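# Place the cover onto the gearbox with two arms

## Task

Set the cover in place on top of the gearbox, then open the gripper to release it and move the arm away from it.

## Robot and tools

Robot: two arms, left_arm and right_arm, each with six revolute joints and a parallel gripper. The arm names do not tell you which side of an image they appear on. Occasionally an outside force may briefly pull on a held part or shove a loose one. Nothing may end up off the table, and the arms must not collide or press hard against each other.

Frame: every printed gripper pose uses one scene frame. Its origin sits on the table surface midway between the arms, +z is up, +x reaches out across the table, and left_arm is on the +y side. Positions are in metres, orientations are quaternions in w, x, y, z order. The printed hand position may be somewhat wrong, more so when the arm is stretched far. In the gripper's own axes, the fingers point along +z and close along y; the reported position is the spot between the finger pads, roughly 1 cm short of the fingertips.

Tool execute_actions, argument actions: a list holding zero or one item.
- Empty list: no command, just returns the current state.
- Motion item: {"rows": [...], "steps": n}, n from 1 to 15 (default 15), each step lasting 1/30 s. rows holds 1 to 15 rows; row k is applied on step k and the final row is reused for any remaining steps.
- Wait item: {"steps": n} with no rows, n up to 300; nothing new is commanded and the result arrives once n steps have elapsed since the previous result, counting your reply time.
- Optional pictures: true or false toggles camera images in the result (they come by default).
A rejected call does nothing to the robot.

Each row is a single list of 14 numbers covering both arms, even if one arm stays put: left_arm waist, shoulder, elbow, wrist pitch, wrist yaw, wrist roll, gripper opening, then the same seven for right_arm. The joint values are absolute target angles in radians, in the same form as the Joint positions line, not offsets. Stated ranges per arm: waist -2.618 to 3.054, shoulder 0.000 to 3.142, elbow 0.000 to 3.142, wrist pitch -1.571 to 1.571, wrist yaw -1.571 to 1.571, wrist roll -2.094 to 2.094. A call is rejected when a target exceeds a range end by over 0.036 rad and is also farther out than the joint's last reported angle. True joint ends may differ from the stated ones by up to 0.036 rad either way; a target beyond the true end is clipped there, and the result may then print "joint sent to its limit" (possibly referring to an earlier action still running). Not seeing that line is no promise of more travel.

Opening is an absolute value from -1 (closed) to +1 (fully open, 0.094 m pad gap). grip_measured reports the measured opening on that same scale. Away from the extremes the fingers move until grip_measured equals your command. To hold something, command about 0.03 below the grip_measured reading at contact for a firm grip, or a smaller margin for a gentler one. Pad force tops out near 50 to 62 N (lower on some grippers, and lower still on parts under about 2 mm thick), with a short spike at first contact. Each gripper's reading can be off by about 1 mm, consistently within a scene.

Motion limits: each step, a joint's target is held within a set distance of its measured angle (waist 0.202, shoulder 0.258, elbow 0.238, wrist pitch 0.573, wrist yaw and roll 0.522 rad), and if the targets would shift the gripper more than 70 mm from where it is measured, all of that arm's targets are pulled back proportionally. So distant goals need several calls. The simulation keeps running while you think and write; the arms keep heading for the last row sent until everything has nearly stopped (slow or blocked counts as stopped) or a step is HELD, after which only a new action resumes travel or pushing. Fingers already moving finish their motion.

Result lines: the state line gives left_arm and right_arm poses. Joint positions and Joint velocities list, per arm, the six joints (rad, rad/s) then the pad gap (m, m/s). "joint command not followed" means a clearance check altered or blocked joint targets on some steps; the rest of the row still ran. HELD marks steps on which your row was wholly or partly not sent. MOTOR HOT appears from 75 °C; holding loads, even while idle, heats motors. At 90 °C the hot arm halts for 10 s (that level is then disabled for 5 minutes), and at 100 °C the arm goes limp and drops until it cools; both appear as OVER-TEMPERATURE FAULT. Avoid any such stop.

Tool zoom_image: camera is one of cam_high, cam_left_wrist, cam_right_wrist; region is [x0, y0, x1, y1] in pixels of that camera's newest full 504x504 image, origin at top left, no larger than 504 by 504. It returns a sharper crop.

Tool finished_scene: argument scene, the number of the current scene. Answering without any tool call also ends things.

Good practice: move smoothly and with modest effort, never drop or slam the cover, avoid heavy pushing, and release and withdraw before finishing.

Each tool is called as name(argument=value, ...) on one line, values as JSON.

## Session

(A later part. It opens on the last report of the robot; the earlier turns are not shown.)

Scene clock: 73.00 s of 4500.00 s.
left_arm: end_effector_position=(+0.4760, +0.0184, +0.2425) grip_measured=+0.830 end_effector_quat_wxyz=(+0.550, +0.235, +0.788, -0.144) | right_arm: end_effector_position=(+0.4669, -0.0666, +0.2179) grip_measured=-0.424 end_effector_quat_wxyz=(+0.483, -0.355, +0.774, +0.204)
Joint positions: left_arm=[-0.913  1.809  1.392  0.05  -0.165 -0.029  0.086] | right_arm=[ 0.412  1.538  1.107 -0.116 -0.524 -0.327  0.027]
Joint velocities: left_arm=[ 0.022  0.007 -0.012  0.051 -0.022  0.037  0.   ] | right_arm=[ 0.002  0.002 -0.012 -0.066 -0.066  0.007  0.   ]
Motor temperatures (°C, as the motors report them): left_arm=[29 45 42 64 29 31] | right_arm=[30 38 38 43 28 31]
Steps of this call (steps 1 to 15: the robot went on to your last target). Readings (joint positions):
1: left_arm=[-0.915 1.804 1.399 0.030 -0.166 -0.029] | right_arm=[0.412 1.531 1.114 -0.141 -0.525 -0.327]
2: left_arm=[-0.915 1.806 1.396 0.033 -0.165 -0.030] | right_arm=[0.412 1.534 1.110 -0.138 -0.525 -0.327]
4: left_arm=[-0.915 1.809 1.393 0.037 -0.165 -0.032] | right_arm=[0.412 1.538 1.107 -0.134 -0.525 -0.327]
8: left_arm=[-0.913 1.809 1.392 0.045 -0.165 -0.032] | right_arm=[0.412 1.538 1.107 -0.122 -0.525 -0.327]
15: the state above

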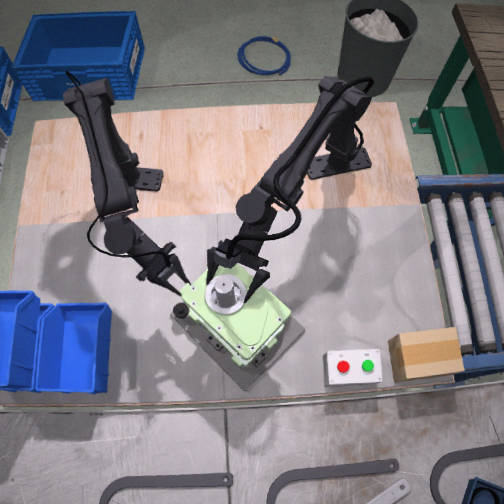

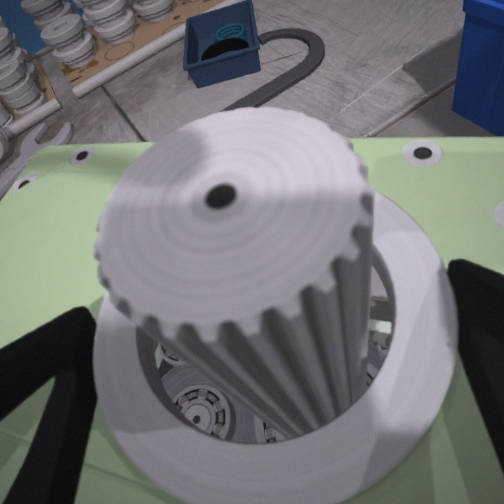

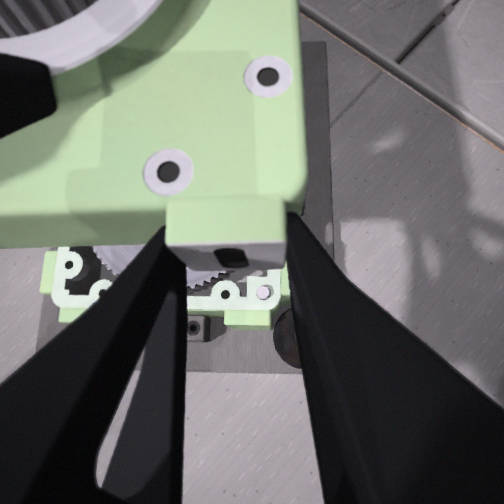

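execute_actions(actions=[{"rows":[[-0.9,1.771,1.401,0.205,-0.195,0.035,0.74,0.415,1.512,1.113,0.005,-0.575,-0.335,-0.5],[-0.9,1.774,1.394,0.217,-0.195,0.035,0.74,0.415,1.515,1.104,0.017,-0.575,-0.335,-0.5],[-0.9,1.777,1.386,0.229,-0.195,0.035,0.74,0.415,1.518,1.096,0.029,-0.575,-0.335,-0.5],[-0.9,1.78,1.379,0.24,-0.195,0.035,0.74,0.415,1.521,1.088,0.041,-0.575,-0.335,-0.5],[-0.9,1.783,1.371,0.251,-0.195,0.035,0.74,0.415,1.524,1.08,0.052,-0.575,-0.335,-0.5],[-0.9,1.786,1.363,0.262,-0.195,0.035,0.74,0.415,1.527,1.071,0.063,-0.575,-0.335,-0.5],[-0.9,1.789,1.356,0.273,-0.195,0.035,0.74,0.415,1.53,1.063,0.074,-0.575,-0.335,-0.5],[-0.9,1.792,1.348,0.284,-0.195,0.035,0.74,0.415,1.532,1.055,0.085,-0.575,-0.335,-0.5],[-0.9,1.795,1.341,0.295,-0.195,0.035,0.74,0.415,1.535,1.047,0.096,-0.575,-0.335,-0.5],[-0.9,1.798,1.333,0.306,-0.195,0.035,0.74,0.415,1.538,1.038,0.107,-0.575,-0.335,-0.5],[-0.9,1.801,1.325,0.317,-0.195,0.035,0.74,0.415,1.541,1.03,0.118,-0.575,-0.335,-0.5],[-0.9,1.804,1.318,0.328,-0.195,0.035,0.74,0.415,1.544,1.022,0.129,-0.575,-0.335,-0.5],[-0.9,1.807,1.31,0.339,-0.195,0.035,0.74,0.415,1.547,1.014,0.14,-0.575,-0.335,-0.5],[-0.9,1.81,1.303,0.35,-0.195,0.035,0.74,0.415,1.55,1.005,0.151,-0.575,-0.335,-0.5],[-0.9,1.813,1.295,0.36,-0.195,0.035,0.74,0.415,1.553,0.997,0.163,-0.575,-0.335,-0.5]],"steps":15}], pictures=false)

execute_actions(actions=[{"rows":[[-0.9,1.817,1.289,0.37,-0.195,0.035,0.74,0.415,1.558,0.99,0.175,-0.575,-0.335,-0.5],[-0.9,1.821,1.283,0.38,-0.195,0.035,0.74,0.415,1.562,0.984,0.187,-0.575,-0.335,-0.5],[-0.9,1.825,1.277,0.39,-0.195,0.035,0.74,0.415,1.567,0.977,0.198,-0.575,-0.335,-0.5],[-0.9,1.829,1.271,0.4,-0.195,0.035,0.74,0.415,1.572,0.97,0.21,-0.575,-0.335,-0.5],[-0.9,1.833,1.265,0.41,-0.195,0.035,0.74,0.415,1.577,0.963,0.221,-0.575,-0.335,-0.5],[-0.9,1.837,1.259,0.42,-0.195,0.035,0.74,0.415,1.581,0.957,0.233,-0.575,-0.335,-0.5],[-0.9,1.841,1.253,0.43,-0.195,0.035,0.74,0.415,1.586,0.95,0.244,-0.575,-0.335,-0.5],[-0.9,1.846,1.246,0.44,-0.195,0.035,0.74,0.415,1.591,0.943,0.256,-0.575,-0.335,-0.5],[-0.9,1.85,1.24,0.45,-0.195,0.035,0.74,0.415,1.596,0.936,0.267,-0.575,-0.335,-0.5],[-0.9,1.854,1.234,0.46,-0.195,0.035,0.74,0.415,1.6,0.93,0.279,-0.575,-0.335,-0.5],[-0.9,1.858,1.228,0.47,-0.195,0.035,0.74,0.415,1.605,0.923,0.29,-0.575,-0.335,-0.5],[-0.9,1.862,1.222,0.48,-0.195,0.035,0.74,0.415,1.61,0.916,0.302,-0.575,-0.335,-0.5],[-0.9,1.866,1.216,0.49,-0.195,0.035,0.74,0.415,1.615,0.909,0.313,-0.575,-0.335,-0.5],[-0.9,1.87,1.21,0.497,-0.195,0.035,0.74,0.415,1.619,0.903,0.322,-0.575,-0.335,-0.5],[-0.9,1.874,1.204,0.50,-0.195,0.035,0.74,0.415,1.624,0.896,0.327,-0.575,-0.335,-0.5]],"steps":15}], pictures=false)

execute_actions(actions=[{"steps":18}])

Scene clock: 76.00 s of 4500.00 s.
left_arm: end_effector_position=(+0.4761, +0.0183, +0.2095) grip_measured=+0.830 end_effector_quat_wxyz=(+0.551, +0.237, +0.787, -0.142) | right_arm: end_effector_position=(+0.4668, -0.0668, +0.1842) grip_measured=-0.424 end_effector_quat_wxyz=(+0.483, -0.355, +0.774, +0.203)
Joint positions: left_arm=[-0.913  1.839  1.295  0.178 -0.165 -0.023  0.086] | right_arm=[ 0.412  1.571  1.003  0.02  -0.523 -0.328  0.027]
Joint velocities: left_arm=[-0.007  0.11  -0.232  0.33   0.095 -0.081 -0.   ] | right_arm=[-0.002  0.12  -0.237  0.374  0.022 -0.095  0.   ]
Motor temperatures (°C, as the motors report them): left_arm=[29 46 42 65 29 31] | right_arm=[30 38 38 43 28 31]
Steps of this call (steps 1 to 15: the robot went on to your last target; steps 16 to 75: nothing new was sent; steps 76 to 90: all 15 steps of this action). Readings (joint positions):
76: left_arm=[-0.913 1.809 1.392 0.051 -0.165 -0.029] | right_arm=[0.412 1.538 1.107 -0.114 -0.524 -0.327]
77: left_arm=[-0.913 1.809 1.390 0.055 -0.166 -0.029] | right_arm=[0.412 1.538 1.105 -0.110 -0.524 -0.327]
79: left_arm=[-0.913 1.809 1.381 0.072 -0.168 -0.025] | right_arm=[0.412 1.538 1.095 -0.092 -0.524 -0.327]
83: left_arm=[-0.913 1.813 1.351 0.109 -0.168 -0.023] | right_arm=[0.412 1.541 1.064 -0.052 -0.524 -0.328]
90: the state above

Scene clock: 76.50 s of 4500.00 s.
left_arm: end_effector_position=(+0.4764, +0.0179, +0.1701) grip_measured=+0.830 end_effector_quat_wxyz=(+0.550, +0.237, +0.788, -0.143) | right_arm: end_effector_position=(+0.4674, -0.0671, +0.1448) grip_measured=-0.424 end_effector_quat_wxyz=(+0.482, -0.355, +0.775, +0.202)
Joint positions: left_arm=[-0.913  1.897  1.203  0.328 -0.165 -0.025  0.086] | right_arm=[ 0.412  1.636  0.902  0.185 -0.52  -0.328  0.027]
Joint velocities: left_arm=[-0.007  0.139 -0.173  0.227 -0.007  0.007 -0.001] | right_arm=[-0.017  0.144 -0.188  0.315 -0.022 -0.007 -0.   ]
Motor temperatures (°C, as the motors report them): left_arm=[29 46 42 65 29 31] | right_arm=[30 38 38 43 28 31]
Steps of this call (steps 1 to 15: all 15 steps of this action). Readings (joint positions):
1: left_arm=[-0.913 1.844 1.287 0.188 -0.165 -0.024] | right_arm=[0.412 1.575 0.995 0.030 -0.522 -0.328]
2: left_arm=[-0.913 1.847 1.281 0.198 -0.164 -0.025] | right_arm=[0.412 1.579 0.987 0.040 -0.522 -0.328]
4: left_arm=[-0.913 1.855 1.268 0.218 -0.164 -0.025] | right_arm=[0.412 1.588 0.973 0.061 -0.521 -0.328]
8: left_arm=[-0.913 1.869 1.244 0.258 -0.164 -0.025] | right_arm=[0.412 1.604 0.948 0.106 -0.521 -0.328]
15: the state above

Scene clock: 77.10 s of 4500.00 s.
left_arm: end_effector_position=(+0.4764, +0.0176, +0.1624) grip_measured=+0.830 end_effector_quat_wxyz=(+0.549, +0.236, +0.788, -0.144) | right_arm: end_effector_position=(+0.4673, -0.0671, +0.1373) grip_measured=-0.424 end_effector_quat_wxyz=(+0.481, -0.354, +0.776, +0.202)
Joint positions: left_arm=[-0.913  1.91   1.189  0.353 -0.164 -0.028  0.086] | right_arm=[ 0.412  1.652  0.887  0.213 -0.52  -0.327  0.027]
Joint velocities: left_arm=[-0.017 -0.022 -0.002  0.007 -0.11  -0.066  0.   ] | right_arm=[-0.022 -0.012 -0.012  0.051 -0.125 -0.051  0.   ]
Motor temperatures (°C, as the motors report them): left_arm=[29 46 42 65 29 31] | right_arm=[30 38 38 43 28 31]
Steps of this call (steps 1 to 18: the robot went on to your last target). Readings (joint positions):
1: left_arm=[-0.913 1.901 1.198 0.335 -0.164 -0.025] | right_arm=[0.412 1.641 0.896 0.193 -0.520 -0.328]
2: left_arm=[-0.913 1.905 1.195 0.340 -0.164 -0.026] | right_arm=[0.412 1.645 0.892 0.198 -0.520 -0.328]
4: left_arm=[-0.913 1.909 1.190 0.345 -0.162 -0.028] | right_arm=[0.412 1.650 0.888 0.203 -0.520 -0.328]
8: left_arm=[-0.913 1.910 1.189 0.352 -0.163 -0.029] | right_arm=[0.412 1.652 0.887 0.211 -0.520 -0.327]
18: the state above

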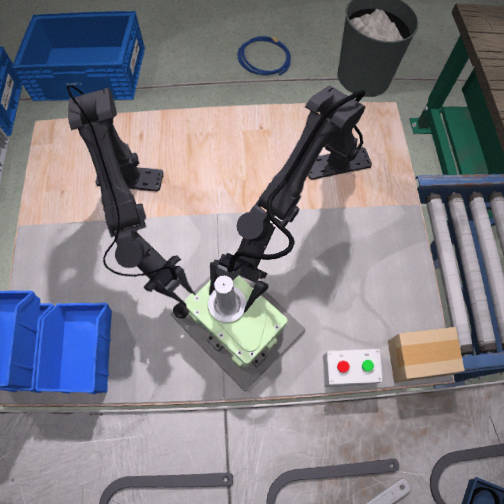

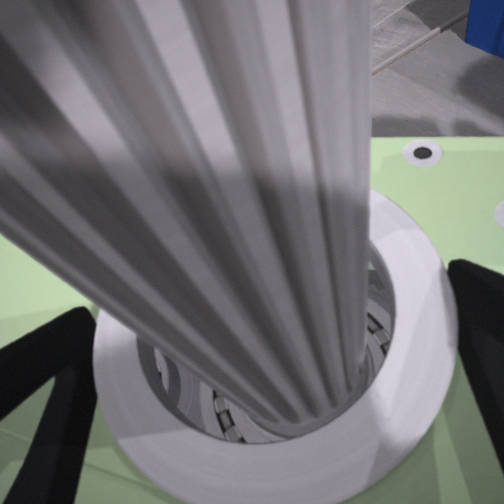

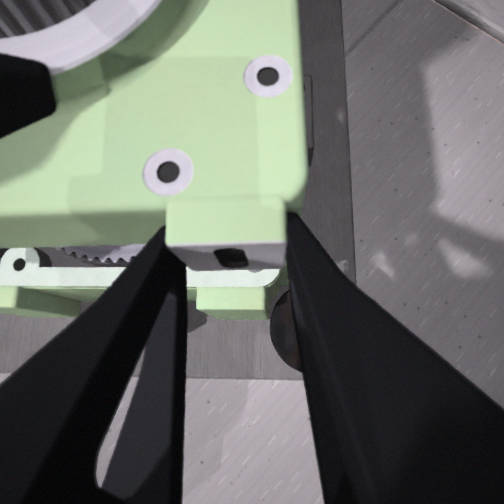

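execute_actions(actions=[{"rows":[[-0.9,1.877,1.2,0.512,-0.195,0.035,0.74,0.415,1.628,0.892,0.34,-0.575,-0.335,-0.5],[-0.9,1.881,1.196,0.521,-0.195,0.035,0.74,0.415,1.632,0.887,0.35,-0.575,-0.335,-0.5],[-0.9,1.884,1.192,0.53,-0.195,0.035,0.74,0.415,1.636,0.883,0.36,-0.575,-0.335,-0.5],[-0.9,1.888,1.188,0.538,-0.195,0.035,0.74,0.415,1.64,0.878,0.369,-0.575,-0.335,-0.5],[-0.9,1.891,1.184,0.546,-0.195,0.035,0.74,0.415,1.644,0.874,0.378,-0.575,-0.335,-0.5],[-0.9,1.894,1.18,0.554,-0.195,0.035,0.74,0.415,1.649,0.869,0.387,-0.575,-0.335,-0.5],[-0.9,1.898,1.176,0.562,-0.195,0.035,0.74,0.415,1.653,0.865,0.396,-0.575,-0.335,-0.5],[-0.9,1.901,1.172,0.57,-0.195,0.035,0.74,0.415,1.657,0.86,0.405,-0.575,-0.335,-0.5],[-0.9,1.905,1.168,0.577,-0.195,0.035,0.74,0.415,1.661,0.856,0.413,-0.575,-0.335,-0.5]],"steps":15}], pictures=false)

execute_actions(actions=[{"steps":10}])

zoom_image(camera="cam_right_wrist", region=[0, 150, 350, 400])

zoom_image(camera="cam_high", region=[150, 240, 330, 400])

Scene clock: 79.13 s of 4500.00 s.
left_arm: end_effector_position=(+0.4768, +0.0178, +0.1464) grip_measured=+0.830 end_effector_quat_wxyz=(+0.552, +0.237, +0.786, -0.144) | right_arm: end_effector_position=(+0.4677, -0.0672, +0.1213) grip_measured=-0.424 end_effector_quat_wxyz=(+0.484, -0.355, +0.774, +0.201)
Joint positions: left_arm=[-0.911  1.942  1.155  0.425 -0.161 -0.024  0.086] | right_arm=[ 0.412  1.689  0.848  0.294 -0.519 -0.33   0.027]
Joint velocities: left_arm=[-0.002  0.012 -0.007 -0.007 -0.007 -0.051 -0.001] | right_arm=[ 0.002 -0.007 -0.022  0.081  0.007  0.007 -0.   ]
Motor temperatures (°C, as the motors report them): left_arm=[29 47 42 65 29 31] | right_arm=[30 38 38 43 28 31]
Steps of this call (steps 1 to 15: the robot went on to your last target; steps 16 to 46: nothing new was sent; steps 47 to 61: all 15 steps of this action). Readings (joint positions):
47: left_arm=[-0.913 1.910 1.189 0.354 -0.164 -0.028] | right_arm=[0.412 1.652 0.887 0.214 -0.520 -0.327]
48: left_arm=[-0.913 1.910 1.188 0.357 -0.164 -0.028] | right_arm=[0.412 1.652 0.887 0.215 -0.520 -0.327]
50: left_arm=[-0.912 1.910 1.183 0.370 -0.164 -0.027] | right_arm=[0.412 1.652 0.881 0.230 -0.519 -0.329]
54: left_arm=[-0.911 1.919 1.170 0.402 -0.166 -0.021] | right_arm=[0.412 1.663 0.867 0.270 -0.519 -0.330]
61: the state above

Scene clock: 79.47 s of 4500.00 s.
left_arm: end_effector_position=(+0.4775, +0.0177, +0.1481) grip_measured=+0.830 end_effector_quat_wxyz=(+0.555, +0.236, +0.785, -0.145) | right_arm: end_effector_position=(+0.4689, -0.0671, +0.1230) grip_measured=-0.424 end_effector_quat_wxyz=(+0.488, -0.355, +0.772, +0.200)
Joint positions: left_arm=[-0.911  1.942  1.155  0.432 -0.163 -0.024  0.086] | right_arm=[ 0.412  1.689  0.848  0.303 -0.518 -0.33   0.027]
Joint velocities: left_arm=[ 0.007 -0.002  0.017 -0.007 -0.037 -0.066  0.001] | right_arm=[-0.012 -0.017 -0.002 -0.022  0.022  0.037  0.001]
Motor temperatures (°C, as the motors report them): left_arm=[29 47 42 65 29 31] | right_arm=[30 38 38 43 28 31]
Steps of this call (steps 1 to 10: the robot went on to your last target). Readings (joint positions):
1: left_arm=[-0.911 1.942 1.155 0.426 -0.161 -0.024] | right_arm=[0.412 1.689 0.848 0.295 -0.519 -0.330]
2: left_arm=[-0.911 1.942 1.155 0.427 -0.161 -0.024] | right_arm=[0.412 1.689 0.848 0.296 -0.519 -0.330]
4: left_arm=[-0.911 1.942 1.155 0.431 -0.162 -0.024] | right_arm=[0.412 1.689 0.848 0.302 -0.518 -0.330]
8: left_arm=[-0.911 1.942 1.155 0.432 -0.163 -0.024] | right_arm=[0.412 1.689 0.848 0.303 -0.518 -0.330]
10: the state above

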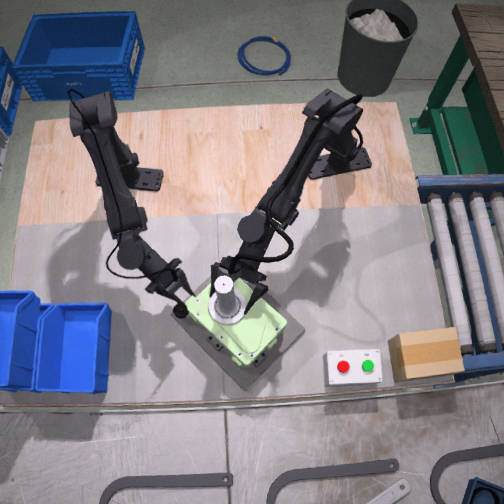

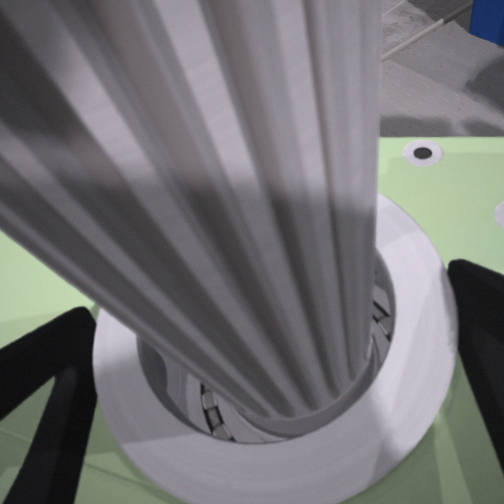

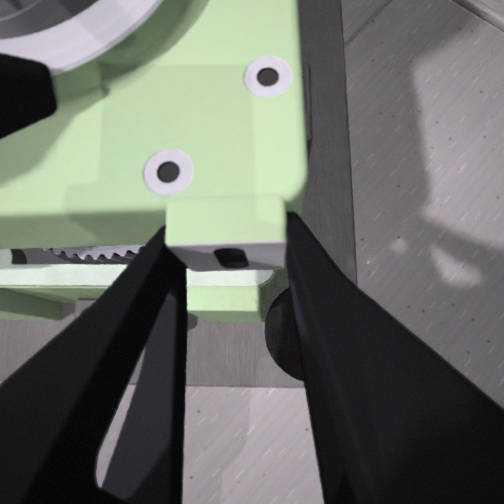

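Region (0, 150, 350, 400) of cam_right_wrist's 504x504 image, scaled by 1.440, with more detail than that image has; it fills the top 360 rows of this view, and the rest is white.

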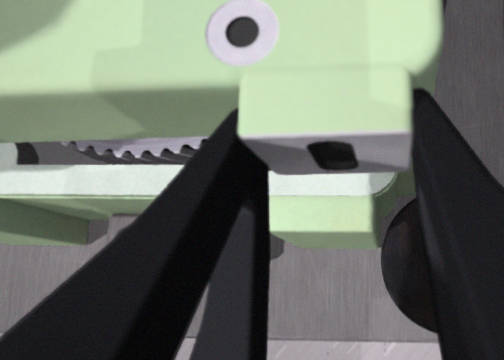

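Region (150, 240, 330, 400) of cam_high's 504x504 image, scaled by 2.800, with more detail than that image has.

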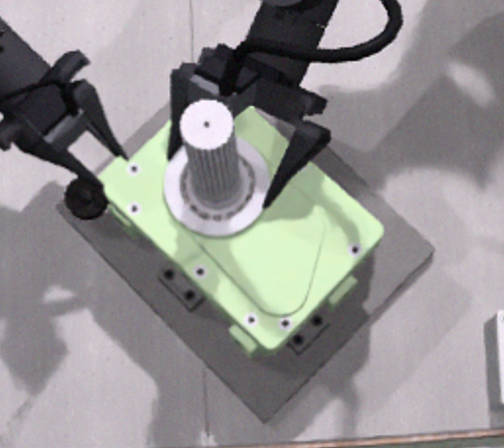

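execute_actions(actions=[{"rows":[[-0.903,1.895,1.166,0.575,-0.195,0.035,0.74,0.418,1.652,0.855,0.412,-0.575,-0.335,-0.5],[-0.906,1.886,1.163,0.573,-0.195,0.035,0.74,0.421,1.645,0.853,0.411,-0.575,-0.335,-0.5],[-0.909,1.881,1.159,0.572,-0.195,0.035,0.74,0.423,1.641,0.85,0.41,-0.575,-0.335,-0.5],[-0.911,1.877,1.155,0.572,-0.195,0.035,0.74,0.425,1.638,0.847,0.41,-0.575,-0.335,-0.5],[-0.913,1.874,1.151,0.572,-0.195,0.035,0.74,0.427,1.635,0.844,0.41,-0.575,-0.335,-0.5],[-0.915,1.87,1.147,0.572,-0.195,0.035,0.74,0.428,1.632,0.841,0.41,-0.575,-0.335,-0.5],[-0.915,1.867,1.143,0.572,-0.195,0.035,0.74,0.429,1.629,0.838,0.41,-0.575,-0.335,-0.5],[-0.915,1.864,1.139,0.572,-0.195,0.035,0.74,0.43,1.626,0.836,0.41,-0.575,-0.335,-0.5]],"steps":15}], pictures=false)

execute_actions(actions=[{"steps":10}])

Scene clock: 82.57 s of 4500.00 s.
left_arm: end_effector_position=(+0.4729, +0.0211, +0.1459) grip_measured=+0.830 end_effector_quat_wxyz=(+0.553, +0.236, +0.786, -0.144) | right_arm: end_effector_position=(+0.4642, -0.0642, +0.1210) grip_measured=-0.424 end_effector_quat_wxyz=(+0.486, -0.358, +0.771, +0.203)
Joint positions: left_arm=[-0.912  1.926  1.128  0.438 -0.164 -0.025  0.086] | right_arm=[ 0.421  1.683  0.833  0.31  -0.519 -0.327  0.027]
Joint velocities: left_arm=[ 0.017 -0.017  0.007 -0.022  0.022  0.051 -0.   ] | right_arm=[-0.002  0.002  0.002 -0.037  0.007 -0.051 -0.   ]
Motor temperatures (°C, as the motors report them): left_arm=[29 48 41 66 29 31] | right_arm=[30 38 38 44 28 31]
Steps of this call (steps 1 to 15: the robot went on to your last target; steps 16 to 78: nothing new was sent; steps 79 to 93: all 15 steps of this action). Readings (joint positions):
79: left_arm=[-0.911 1.942 1.155 0.432 -0.163 -0.024] | right_arm=[0.412 1.689 0.848 0.303 -0.518 -0.330]
80: left_arm=[-0.911 1.942 1.155 0.432 -0.163 -0.024] | right_arm=[0.412 1.689 0.848 0.303 -0.518 -0.330]
82: left_arm=[-0.911 1.942 1.153 0.434 -0.163 -0.024] | right_arm=[0.412 1.689 0.848 0.303 -0.518 -0.330]
86: left_arm=[-0.911 1.932 1.137 0.438 -0.164 -0.024] | right_arm=[0.418 1.686 0.840 0.308 -0.519 -0.329]
93: the state above

Scene clock: 82.90 s of 4500.00 s.
left_arm: end_effector_position=(+0.4729, +0.0211, +0.1459) grip_measured=+0.830 end_effector_quat_wxyz=(+0.553, +0.236, +0.786, -0.144) | right_arm: end_effector_position=(+0.4642, -0.0642, +0.1210) grip_measured=-0.424 end_effector_quat_wxyz=(+0.486, -0.358, +0.771, +0.203)
Joint positions: left_arm=[-0.912  1.926  1.128  0.438 -0.164 -0.025  0.086] | right_arm=[ 0.421  1.683  0.833  0.31  -0.519 -0.327  0.027]
Joint velocities: left_arm=[-0.017 -0.012  0.002  0.022 -0.022  0.007  0.   ] | right_arm=[ 0.002 -0.017 -0.002 -0.007 -0.022 -0.022  0.   ]
Motor temperatures (°C, as the motors report them): left_arm=[29 48 41 66 29 31] | right_arm=[30 38 38 44 28 31]
Steps of this call (steps 1 to 10: the robot went on to your last target). Readings (joint positions):
1: left_arm=[-0.912 1.926 1.128 0.438 -0.164 -0.025] | right_arm=[0.421 1.683 0.833 0.310 -0.519 -0.327]
2: left_arm=[-0.912 1.926 1.128 0.438 -0.164 -0.025] | right_arm=[0.421 1.683 0.833 0.310 -0.519 -0.327]
4: left_arm=[-0.912 1.926 1.128 0.438 -0.164 -0.025] | right_arm=[0.421 1.683 0.833 0.310 -0.519 -0.327]
8: left_arm=[-0.912 1.926 1.128 0.438 -0.164 -0.025] | right_arm=[0.421 1.683 0.833 0.310 -0.519 -0.327]
10: the state above

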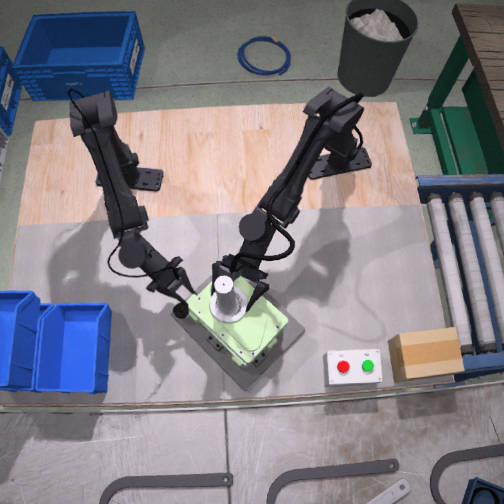

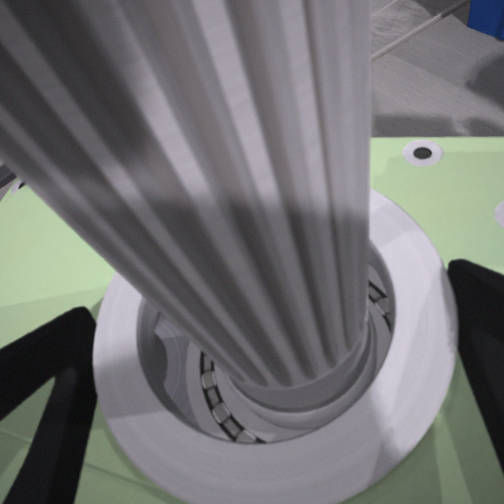

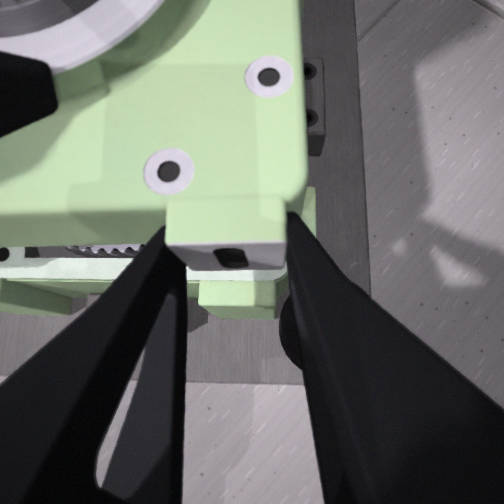

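execute_actions(actions=[])

Scene clock: 85.10 s of 4500.00 s.
left_arm: end_effector_position=(+0.4729, +0.0211, +0.1459) grip_measured=+0.830 end_effector_quat_wxyz=(+0.553, +0.236, +0.786, -0.144) | right_arm: end_effector_position=(+0.4642, -0.0642, +0.1210) grip_measured=-0.424 end_effector_quat_wxyz=(+0.486, -0.358, +0.771, +0.203)
Joint positions: left_arm=[-0.912  1.926  1.128  0.438 -0.164 -0.025  0.086] | right_arm=[ 0.421  1.683  0.833  0.31  -0.519 -0.327  0.027]
Joint velocities: left_arm=[-0.012 -0.022 -0.007  0.037  0.051 -0.081 -0.001] | right_arm=[-0.017  0.002 -0.007 -0.007 -0.022 -0.022  0.   ]
Motor temperatures (°C, as the motors report them): left_arm=[29 49 41 66 29 31] | right_arm=[30 39 37 44 28 31]
Steps of this call (steps 1 to 15: the robot went on to your last target; steps 16 to 66: nothing new was sent). Readings (joint positions):
1: left_arm=[-0.912 1.926 1.128 0.438 -0.164 -0.025] | right_arm=[0.421 1.683 0.833 0.310 -0.519 -0.327]
2: left_arm=[-0.912 1.926 1.128 0.438 -0.164 -0.025] | right_arm=[0.421 1.683 0.833 0.310 -0.519 -0.327]
4: left_arm=[-0.912 1.926 1.128 0.438 -0.164 -0.025] | right_arm=[0.421 1.683 0.833 0.310 -0.519 -0.327]
8: left_arm=[-0.912 1.926 1.128 0.438 -0.164 -0.025] | right_arm=[0.421 1.683 0.833 0.310 -0.519 -0.327]
66: the state above
All arms were judged still, so your last target was given up. Only a new action makes them travel on or press farther. Fingers that are still opening or closing keep moving.

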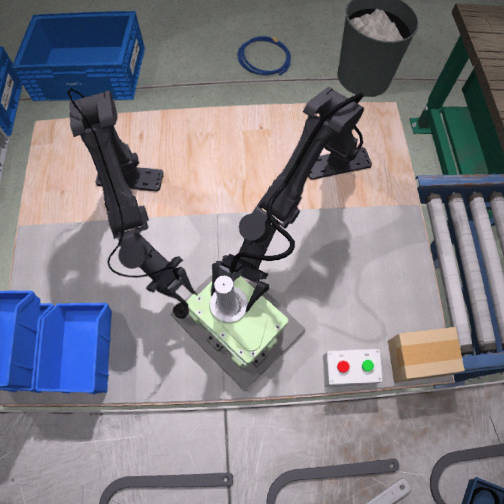

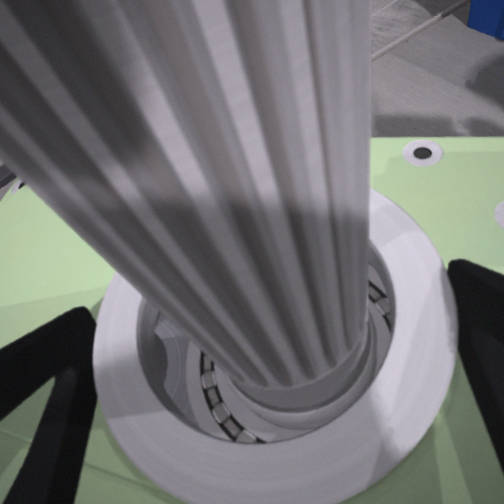

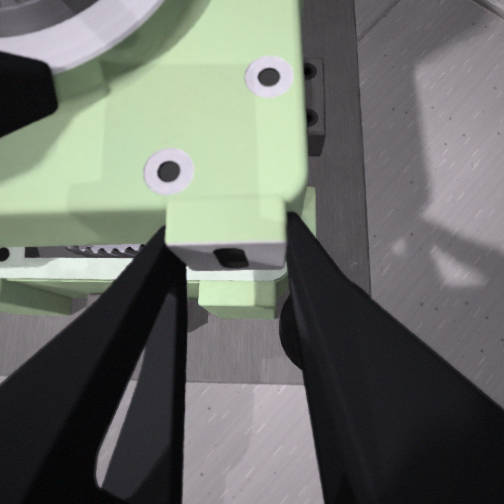

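execute_actions(actions=[{"rows":[[-0.93,1.864,1.139,0.572,-0.195,0.035,0.74,0.408,1.617,0.826,0.41,-0.575,-0.335,-0.5]],"steps":15}])

Scene clock: 86.47 s of 4500.00 s.
left_arm: end_effector_position=(+0.4704, +0.0181, +0.1462) grip_measured=+0.830 end_effector_quat_wxyz=(+0.553, +0.237, +0.785, -0.144) | right_arm: end_effector_position=(+0.4619, -0.0669, +0.1208) grip_measured=-0.424 end_effector_quat_wxyz=(+0.486, -0.356, +0.772, +0.202)
Joint positions: left_arm=[-0.922  1.926  1.128  0.439 -0.173 -0.025  0.086] | right_arm=[ 0.416  1.671  0.821  0.311 -0.519 -0.327  0.027]
Joint velocities: left_arm=[ 0.007  0.002  0.007  0.007  0.037 -0.022  0.001] | right_arm=[ 0.007 -0.017  0.002 -0.022  0.007  0.022 -0.001]
Motor temperatures (°C, as the motors report them): left_arm=[29 49 41 66 29 31] | right_arm=[30 39 37 44 28 31]
Steps of this call (steps 1 to 26: nothing new was sent; steps 27 to 41: all 15 steps of this action). Readings (joint positions):
27: left_arm=[-0.914 1.926 1.128 0.438 -0.165 -0.025] | right_arm=[0.420 1.683 0.833 0.310 -0.519 -0.327]
28: left_arm=[-0.915 1.926 1.128 0.439 -0.169 -0.025] | right_arm=[0.420 1.681 0.832 0.310 -0.519 -0.327]
30: left_arm=[-0.919 1.926 1.128 0.439 -0.171 -0.025] | right_arm=[0.417 1.675 0.825 0.311 -0.519 -0.327]
34: left_arm=[-0.922 1.926 1.128 0.439 -0.173 -0.025] | right_arm=[0.416 1.671 0.821 0.311 -0.519 -0.327]
41: the state above

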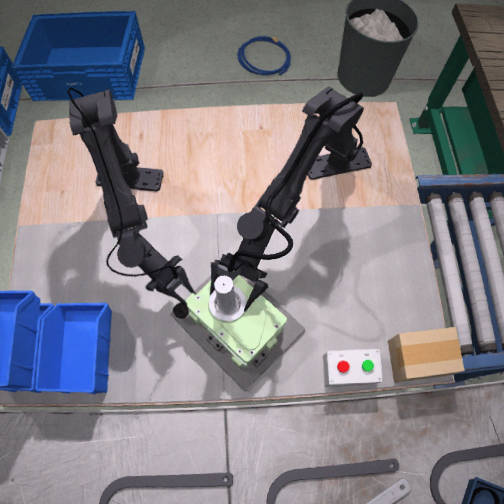

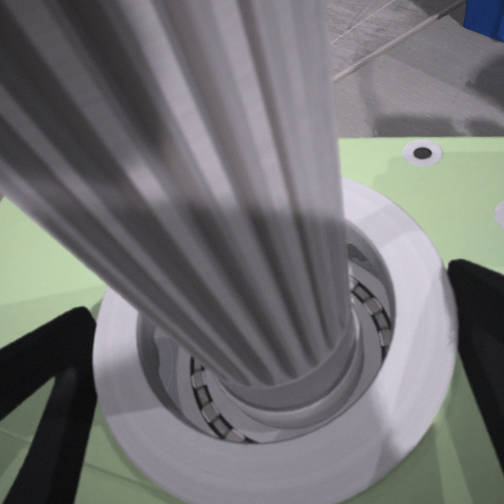

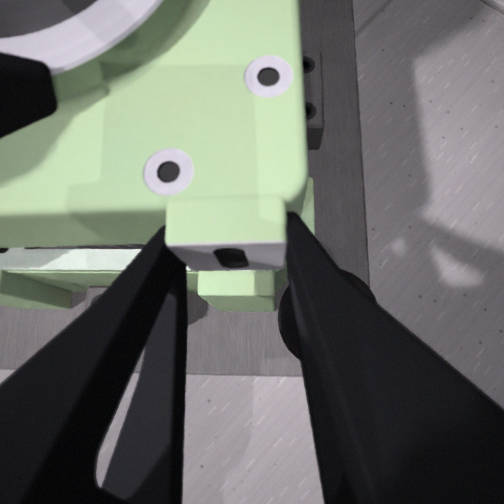

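execute_actions(actions=[{"rows":[[-0.93,1.885,1.13,0.59,-0.195,0.035,0.74,0.408,1.64,0.817,0.43,-0.575,-0.335,-0.5],[-0.93,1.885,1.13,0.59,-0.195,0.035,0.74,0.408,1.64,0.817,0.43,-0.575,-0.335,-0.5],[-0.93,1.885,1.13,0.59,-0.195,0.035,0.74,0.408,1.64,0.817,0.43,-0.575,-0.335,-0.5],[-0.93,1.903,1.119,0.61,-0.195,0.035,0.74,0.408,1.663,0.804,0.455,-0.575,-0.335,-0.5]],"steps":15}])

Scene clock: 87.77 s of 4500.00 s.
left_arm: end_effector_position=(+0.4686, +0.0179, +0.1387) grip_measured=+0.830 end_effector_quat_wxyz=(+0.554, +0.237, +0.785, -0.144) | right_arm: end_effector_position=(+0.4601, -0.0672, +0.1134) grip_measured=-0.424 end_effector_quat_wxyz=(+0.486, -0.356, +0.772, +0.202)
Joint positions: left_arm=[-0.925  1.938  1.11   0.47  -0.175 -0.027  0.086] | right_arm=[ 0.416  1.684  0.798  0.346 -0.52  -0.327  0.027]
Joint velocities: left_arm=[ 0.002 -0.037 -0.002 -0.022  0.051  0.022  0.   ] | right_arm=[-0.017 -0.002 -0.012  0.022 -0.007 -0.022  0.   ]
Motor temperatures (°C, as the motors report them): left_arm=[29 50 41 67 29 31] | right_arm=[30 39 37 44 28 31]
Steps of this call (steps 1 to 15: the robot went on to your last target; steps 16 to 24: nothing new was sent; steps 25 to 39: all 15 steps of this action). Readings (joint positions):
25: left_arm=[-0.922 1.926 1.128 0.440 -0.173 -0.025] | right_arm=[0.416 1.671 0.821 0.312 -0.519 -0.327]
26: left_arm=[-0.922 1.926 1.128 0.441 -0.174 -0.025] | right_arm=[0.416 1.671 0.821 0.313 -0.519 -0.327]
28: left_arm=[-0.922 1.926 1.125 0.448 -0.175 -0.025] | right_arm=[0.416 1.671 0.818 0.323 -0.519 -0.327]
32: left_arm=[-0.924 1.931 1.113 0.467 -0.175 -0.024] | right_arm=[0.416 1.676 0.803 0.344 -0.520 -0.327]
39: the state above

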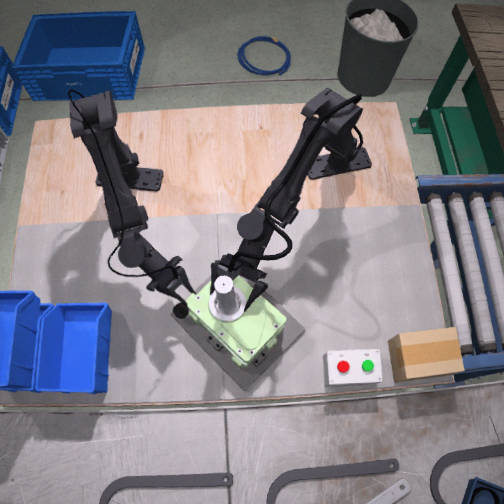

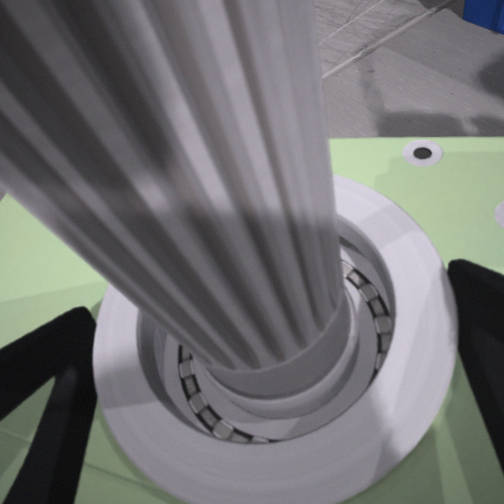

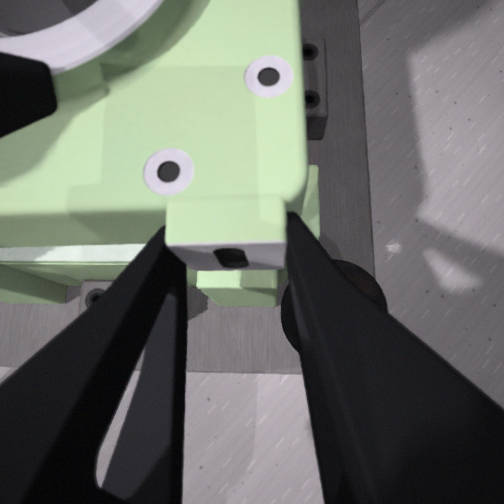

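Looks centred. Continue down.

execute_actions(actions=[{"rows":[[-0.93,1.915,1.11,0.628,-0.195,0.035,0.74,0.408,1.677,0.794,0.475,-0.575,-0.335,-0.5],[-0.93,1.915,1.11,0.628,-0.195,0.035,0.74,0.408,1.677,0.794,0.475,-0.575,-0.335,-0.5],[-0.93,1.915,1.11,0.628,-0.195,0.035,0.74,0.408,1.677,0.794,0.475,-0.575,-0.335,-0.5],[-0.93,1.915,1.11,0.628,-0.195,0.035,0.74,0.408,1.677,0.794,0.475,-0.575,-0.335,-0.5],[-0.93,1.926,1.101,0.645,-0.195,0.035,0.74,0.408,1.69,0.784,0.495,-0.575,-0.335,-0.5]],"steps":15}])

Scene clock: 89.23 s of 4500.00 s.
left_arm: end_effector_position=(+0.4693, +0.0183, +0.1347) grip_measured=+0.829 end_effector_quat_wxyz=(+0.559, +0.235, +0.782, -0.144) | right_arm: end_effector_position=(+0.4615, -0.0671, +0.1094) grip_measured=-0.424 end_effector_quat_wxyz=(+0.493, -0.358, +0.767, +0.201)
Joint positions: left_arm=[-0.925  1.952  1.095  0.511 -0.18  -0.025  0.086] | right_arm=[ 0.414  1.703  0.783  0.396 -0.523 -0.329  0.027]
Joint velocities: left_arm=[-0.007  0.002 -0.002 -0.022  0.022 -0.022 -0.   ] | right_arm=[-0.017  0.007 -0.002 -0.022  0.007  0.007  0.   ]
Motor temperatures (°C, as the motors report them): left_arm=[29 50 41 67 29 31] | right_arm=[30 39 37 44 28 31]
Steps of this call (steps 1 to 15: the robot went on to your last target; steps 16 to 29: nothing new was sent; steps 30 to 44: all 15 steps of this action). Readings (joint positions):
30: left_arm=[-0.925 1.939 1.110 0.474 -0.177 -0.027] | right_arm=[0.416 1.686 0.798 0.351 -0.520 -0.327]
31: left_arm=[-0.925 1.940 1.110 0.477 -0.178 -0.027] | right_arm=[0.415 1.688 0.798 0.356 -0.520 -0.327]
33: left_arm=[-0.925 1.944 1.110 0.482 -0.179 -0.027] | right_arm=[0.415 1.692 0.798 0.361 -0.520 -0.328]
37: left_arm=[-0.925 1.952 1.097 0.505 -0.179 -0.025] | right_arm=[0.414 1.702 0.786 0.388 -0.523 -0.329]
44: the state above

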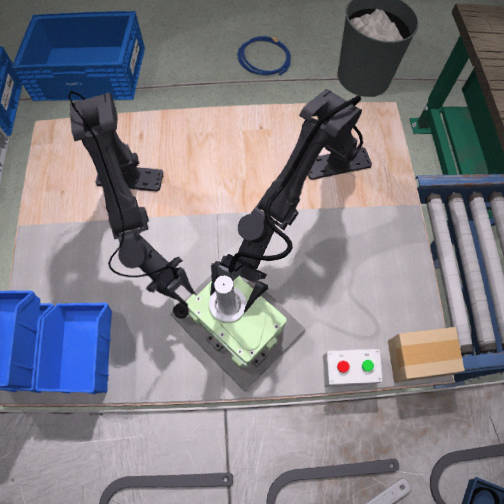

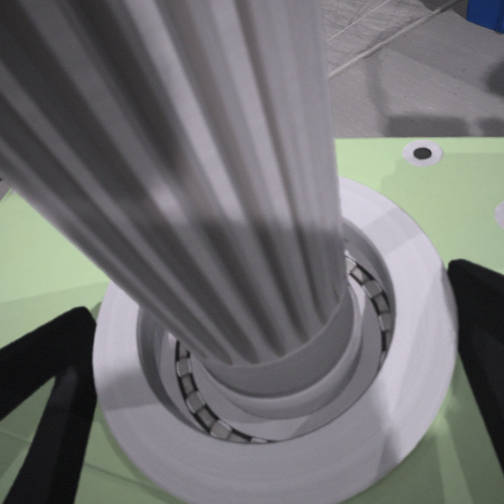

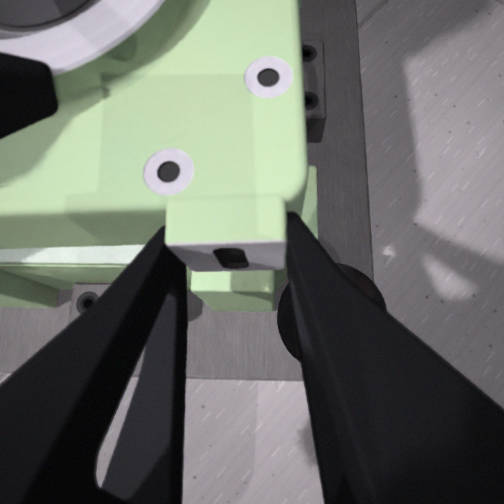

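execute_actions(actions=[{"rows":[[-0.942,1.926,1.101,0.625,-0.195,0.035,0.74,0.402,1.68,0.774,0.475,-0.575,-0.335,-0.5]],"steps":15}])

Scene clock: 90.17 s of 4500.00 s.
left_arm: end_effector_position=(+0.4686, +0.0175, +0.1347) grip_measured=+0.829 end_effector_quat_wxyz=(+0.560, +0.236, +0.782, -0.142) | right_arm: end_effector_position=(+0.4609, -0.0678, +0.1086) grip_measured=-0.424 end_effector_quat_wxyz=(+0.493, -0.357, +0.767, +0.202)
Joint positions: left_arm=[-0.929  1.952  1.095  0.511 -0.187 -0.022  0.086] | right_arm=[ 0.412  1.703  0.779  0.401 -0.527 -0.33   0.027]
Joint velocities: left_arm=[ 0.007 -0.002 -0.007 -0.037 -0.022  0.007 -0.001] | right_arm=[-0.027 -0.002 -0.007 -0.051  0.007  0.022 -0.   ]
Motor temperatures (°C, as the motors report them): left_arm=[29 50 41 67 29 31] | right_arm=[30 39 37 44 28 31]
Steps of this call (steps 1 to 13: the robot went on to your last target; steps 14 to 28: all 15 steps of this action). Readings (joint positions):
14: left_arm=[-0.926 1.952 1.095 0.511 -0.180 -0.025] | right_arm=[0.414 1.703 0.783 0.397 -0.523 -0.329]
15: left_arm=[-0.927 1.952 1.095 0.511 -0.182 -0.025] | right_arm=[0.414 1.703 0.783 0.397 -0.524 -0.329]
17: left_arm=[-0.928 1.952 1.095 0.511 -0.185 -0.023] | right_arm=[0.413 1.703 0.780 0.399 -0.525 -0.330]
21: left_arm=[-0.929 1.952 1.095 0.511 -0.187 -0.022] | right_arm=[0.412 1.703 0.779 0.401 -0.527 -0.330]
28: the state above

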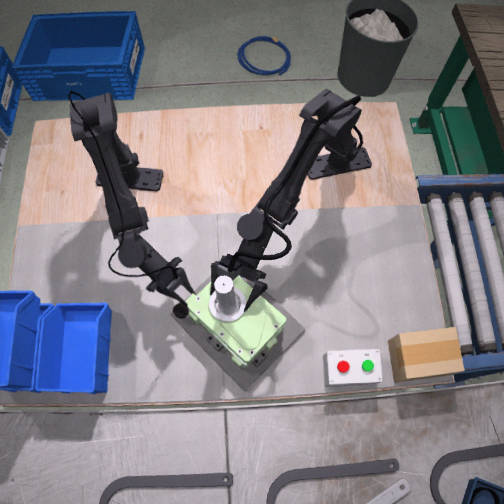

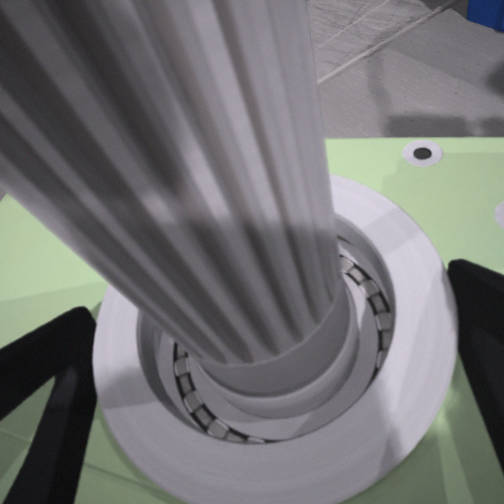

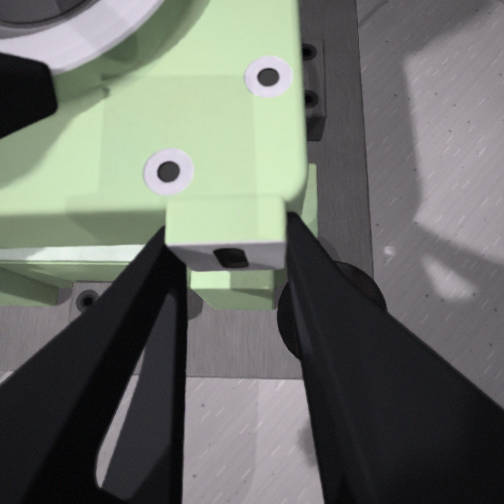

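execute_actions(actions=[{"rows":[[-0.938,1.95,1.075,0.60,-0.195,0.035,0.74,0.405,1.71,0.755,0.46,-0.575,-0.335,-0.5]],"steps":15}])

Scene clock: 91.10 s of 4500.00 s.
left_arm: end_effector_position=(+0.4672, +0.0171, +0.1303) grip_measured=+0.829 end_effector_quat_wxyz=(+0.562, +0.242, +0.779, -0.136) | right_arm: end_effector_position=(+0.4593, -0.0682, +0.1036) grip_measured=-0.424 end_effector_quat_wxyz=(+0.492, -0.358, +0.767, +0.202)
Joint positions: left_arm=[-0.934  1.96   1.084  0.532 -0.194 -0.006  0.086] | right_arm=[ 0.412  1.711  0.765  0.42  -0.527 -0.331  0.027]
Joint velocities: left_arm=[ 0.022 -0.027 -0.002  0.007  0.051 -0.022 -0.   ] | right_arm=[-0.007 -0.007 -0.007  0.022 -0.081  0.022 -0.   ]
Motor temperatures (°C, as the motors report them): left_arm=[29 50 40 67 29 31] | right_arm=[30 39 37 44 28 31]
Steps of this call (steps 1 to 13: the robot went on to your last target; steps 14 to 28: all 15 steps of this action). Readings (joint positions):
14: left_arm=[-0.929 1.953 1.093 0.513 -0.187 -0.022] | right_arm=[0.412 1.704 0.777 0.404 -0.527 -0.330]
15: left_arm=[-0.929 1.953 1.090 0.519 -0.188 -0.021] | right_arm=[0.412 1.705 0.774 0.410 -0.527 -0.330]
17: left_arm=[-0.930 1.954 1.087 0.525 -0.188 -0.021] | right_arm=[0.412 1.705 0.770 0.417 -0.528 -0.330]
21: left_arm=[-0.934 1.960 1.084 0.532 -0.193 -0.006] | right_arm=[0.412 1.711 0.765 0.420 -0.528 -0.331]
28: the state above

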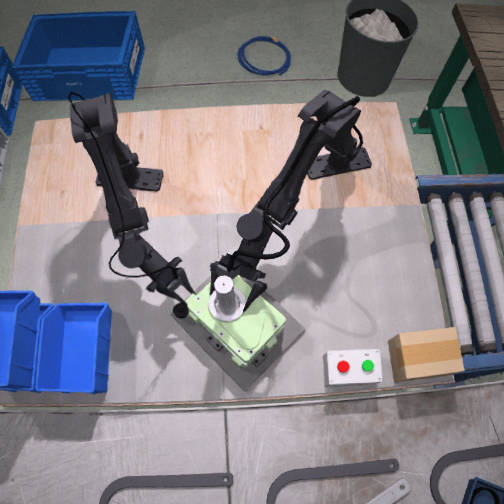

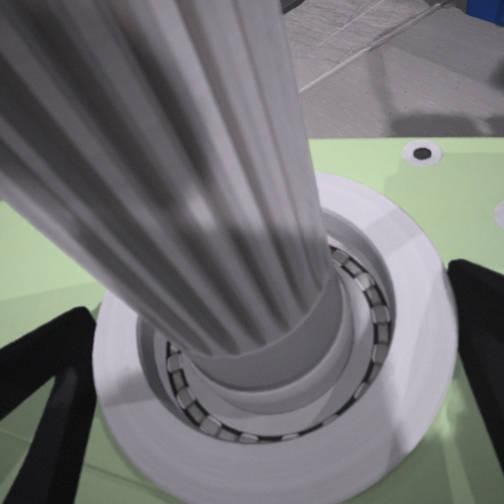

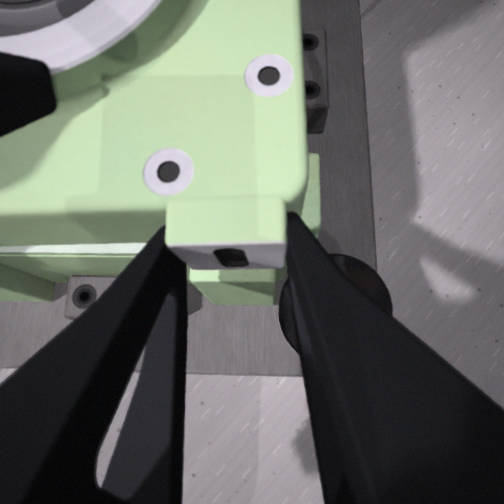

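execute_actions(actions=[{"rows":[[-0.938,1.985,1.065,0.59,-0.195,0.0,0.74,0.405,1.72,0.755,0.45,-0.55,-0.335,-0.5]],"steps":15}])

Scene clock: 92.03 s of 4500.00 s.
left_arm: end_effector_position=(+0.4670, +0.0171, +0.1287) grip_measured=+0.829 end_effector_quat_wxyz=(+0.565, +0.241, +0.778, -0.135) | right_arm: end_effector_position=(+0.4598, -0.0684, +0.1028) grip_measured=-0.424 end_effector_quat_wxyz=(+0.492, -0.358, +0.767, +0.201)
Joint positions: left_arm=[-0.936  1.966  1.078  0.55  -0.2   -0.004  0.086] | right_arm=[ 0.412  1.715  0.765  0.423 -0.525 -0.333  0.027]
Joint velocities: left_arm=[ 0.042 -0.022 -0.012 -0.007  0.081  0.007  0.001] | right_arm=[-0.007 -0.012 -0.012  0.081 -0.022 -0.037  0.   ]
Motor temperatures (°C, as the motors report them): left_arm=[29 49 40 66 29 31] | right_arm=[30 39 37 44 28 31]
Steps of this call (steps 1 to 13: the robot went on to your last target; steps 14 to 28: all 15 steps of this action). Readings (joint positions):
14: left_arm=[-0.934 1.963 1.084 0.534 -0.195 -0.007] | right_arm=[0.412 1.712 0.765 0.420 -0.525 -0.331]
15: left_arm=[-0.935 1.964 1.082 0.537 -0.197 -0.006] | right_arm=[0.412 1.714 0.765 0.421 -0.525 -0.331]
17: left_arm=[-0.936 1.965 1.080 0.545 -0.199 -0.004] | right_arm=[0.412 1.715 0.765 0.422 -0.525 -0.332]
21: left_arm=[-0.936 1.965 1.078 0.548 -0.200 -0.004] | right_arm=[0.412 1.715 0.765 0.423 -0.525 -0.333]
28: the state above

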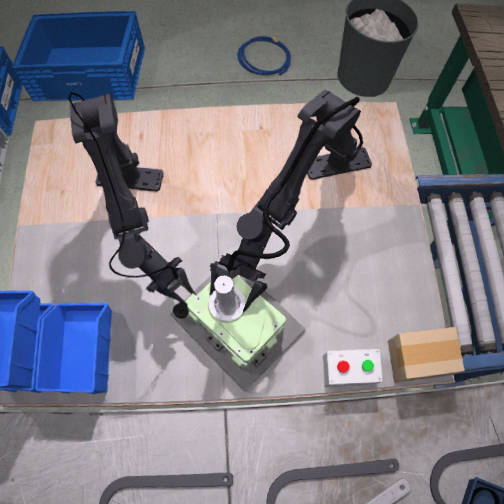

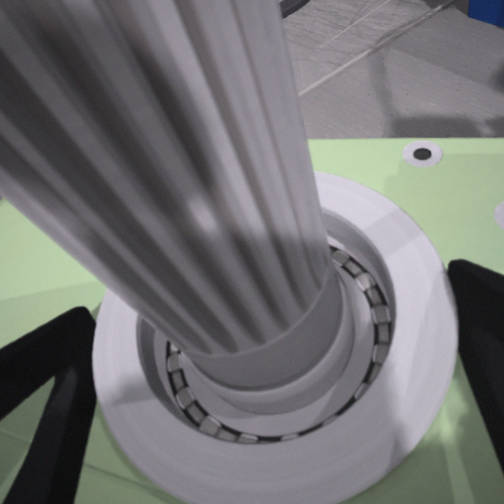

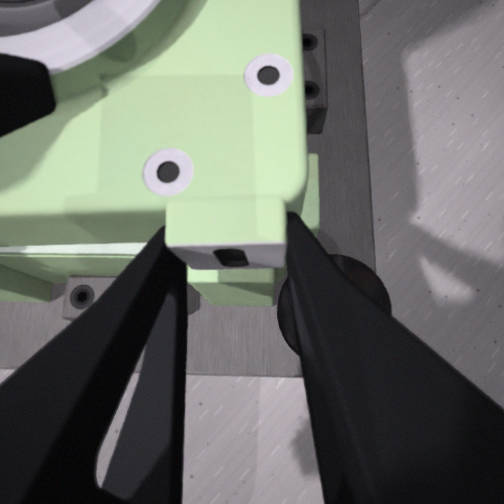

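zoom_image(camera="cam_high", region=[165,255,315,405])

Region (165, 255, 315, 405) of cam_high's 504x504 image, scaled by 3.360, with more detail than that image has.

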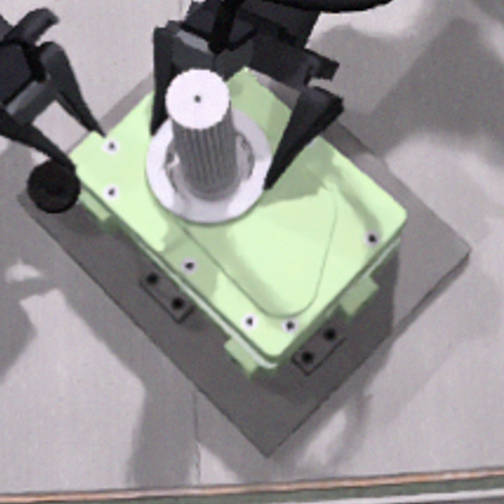

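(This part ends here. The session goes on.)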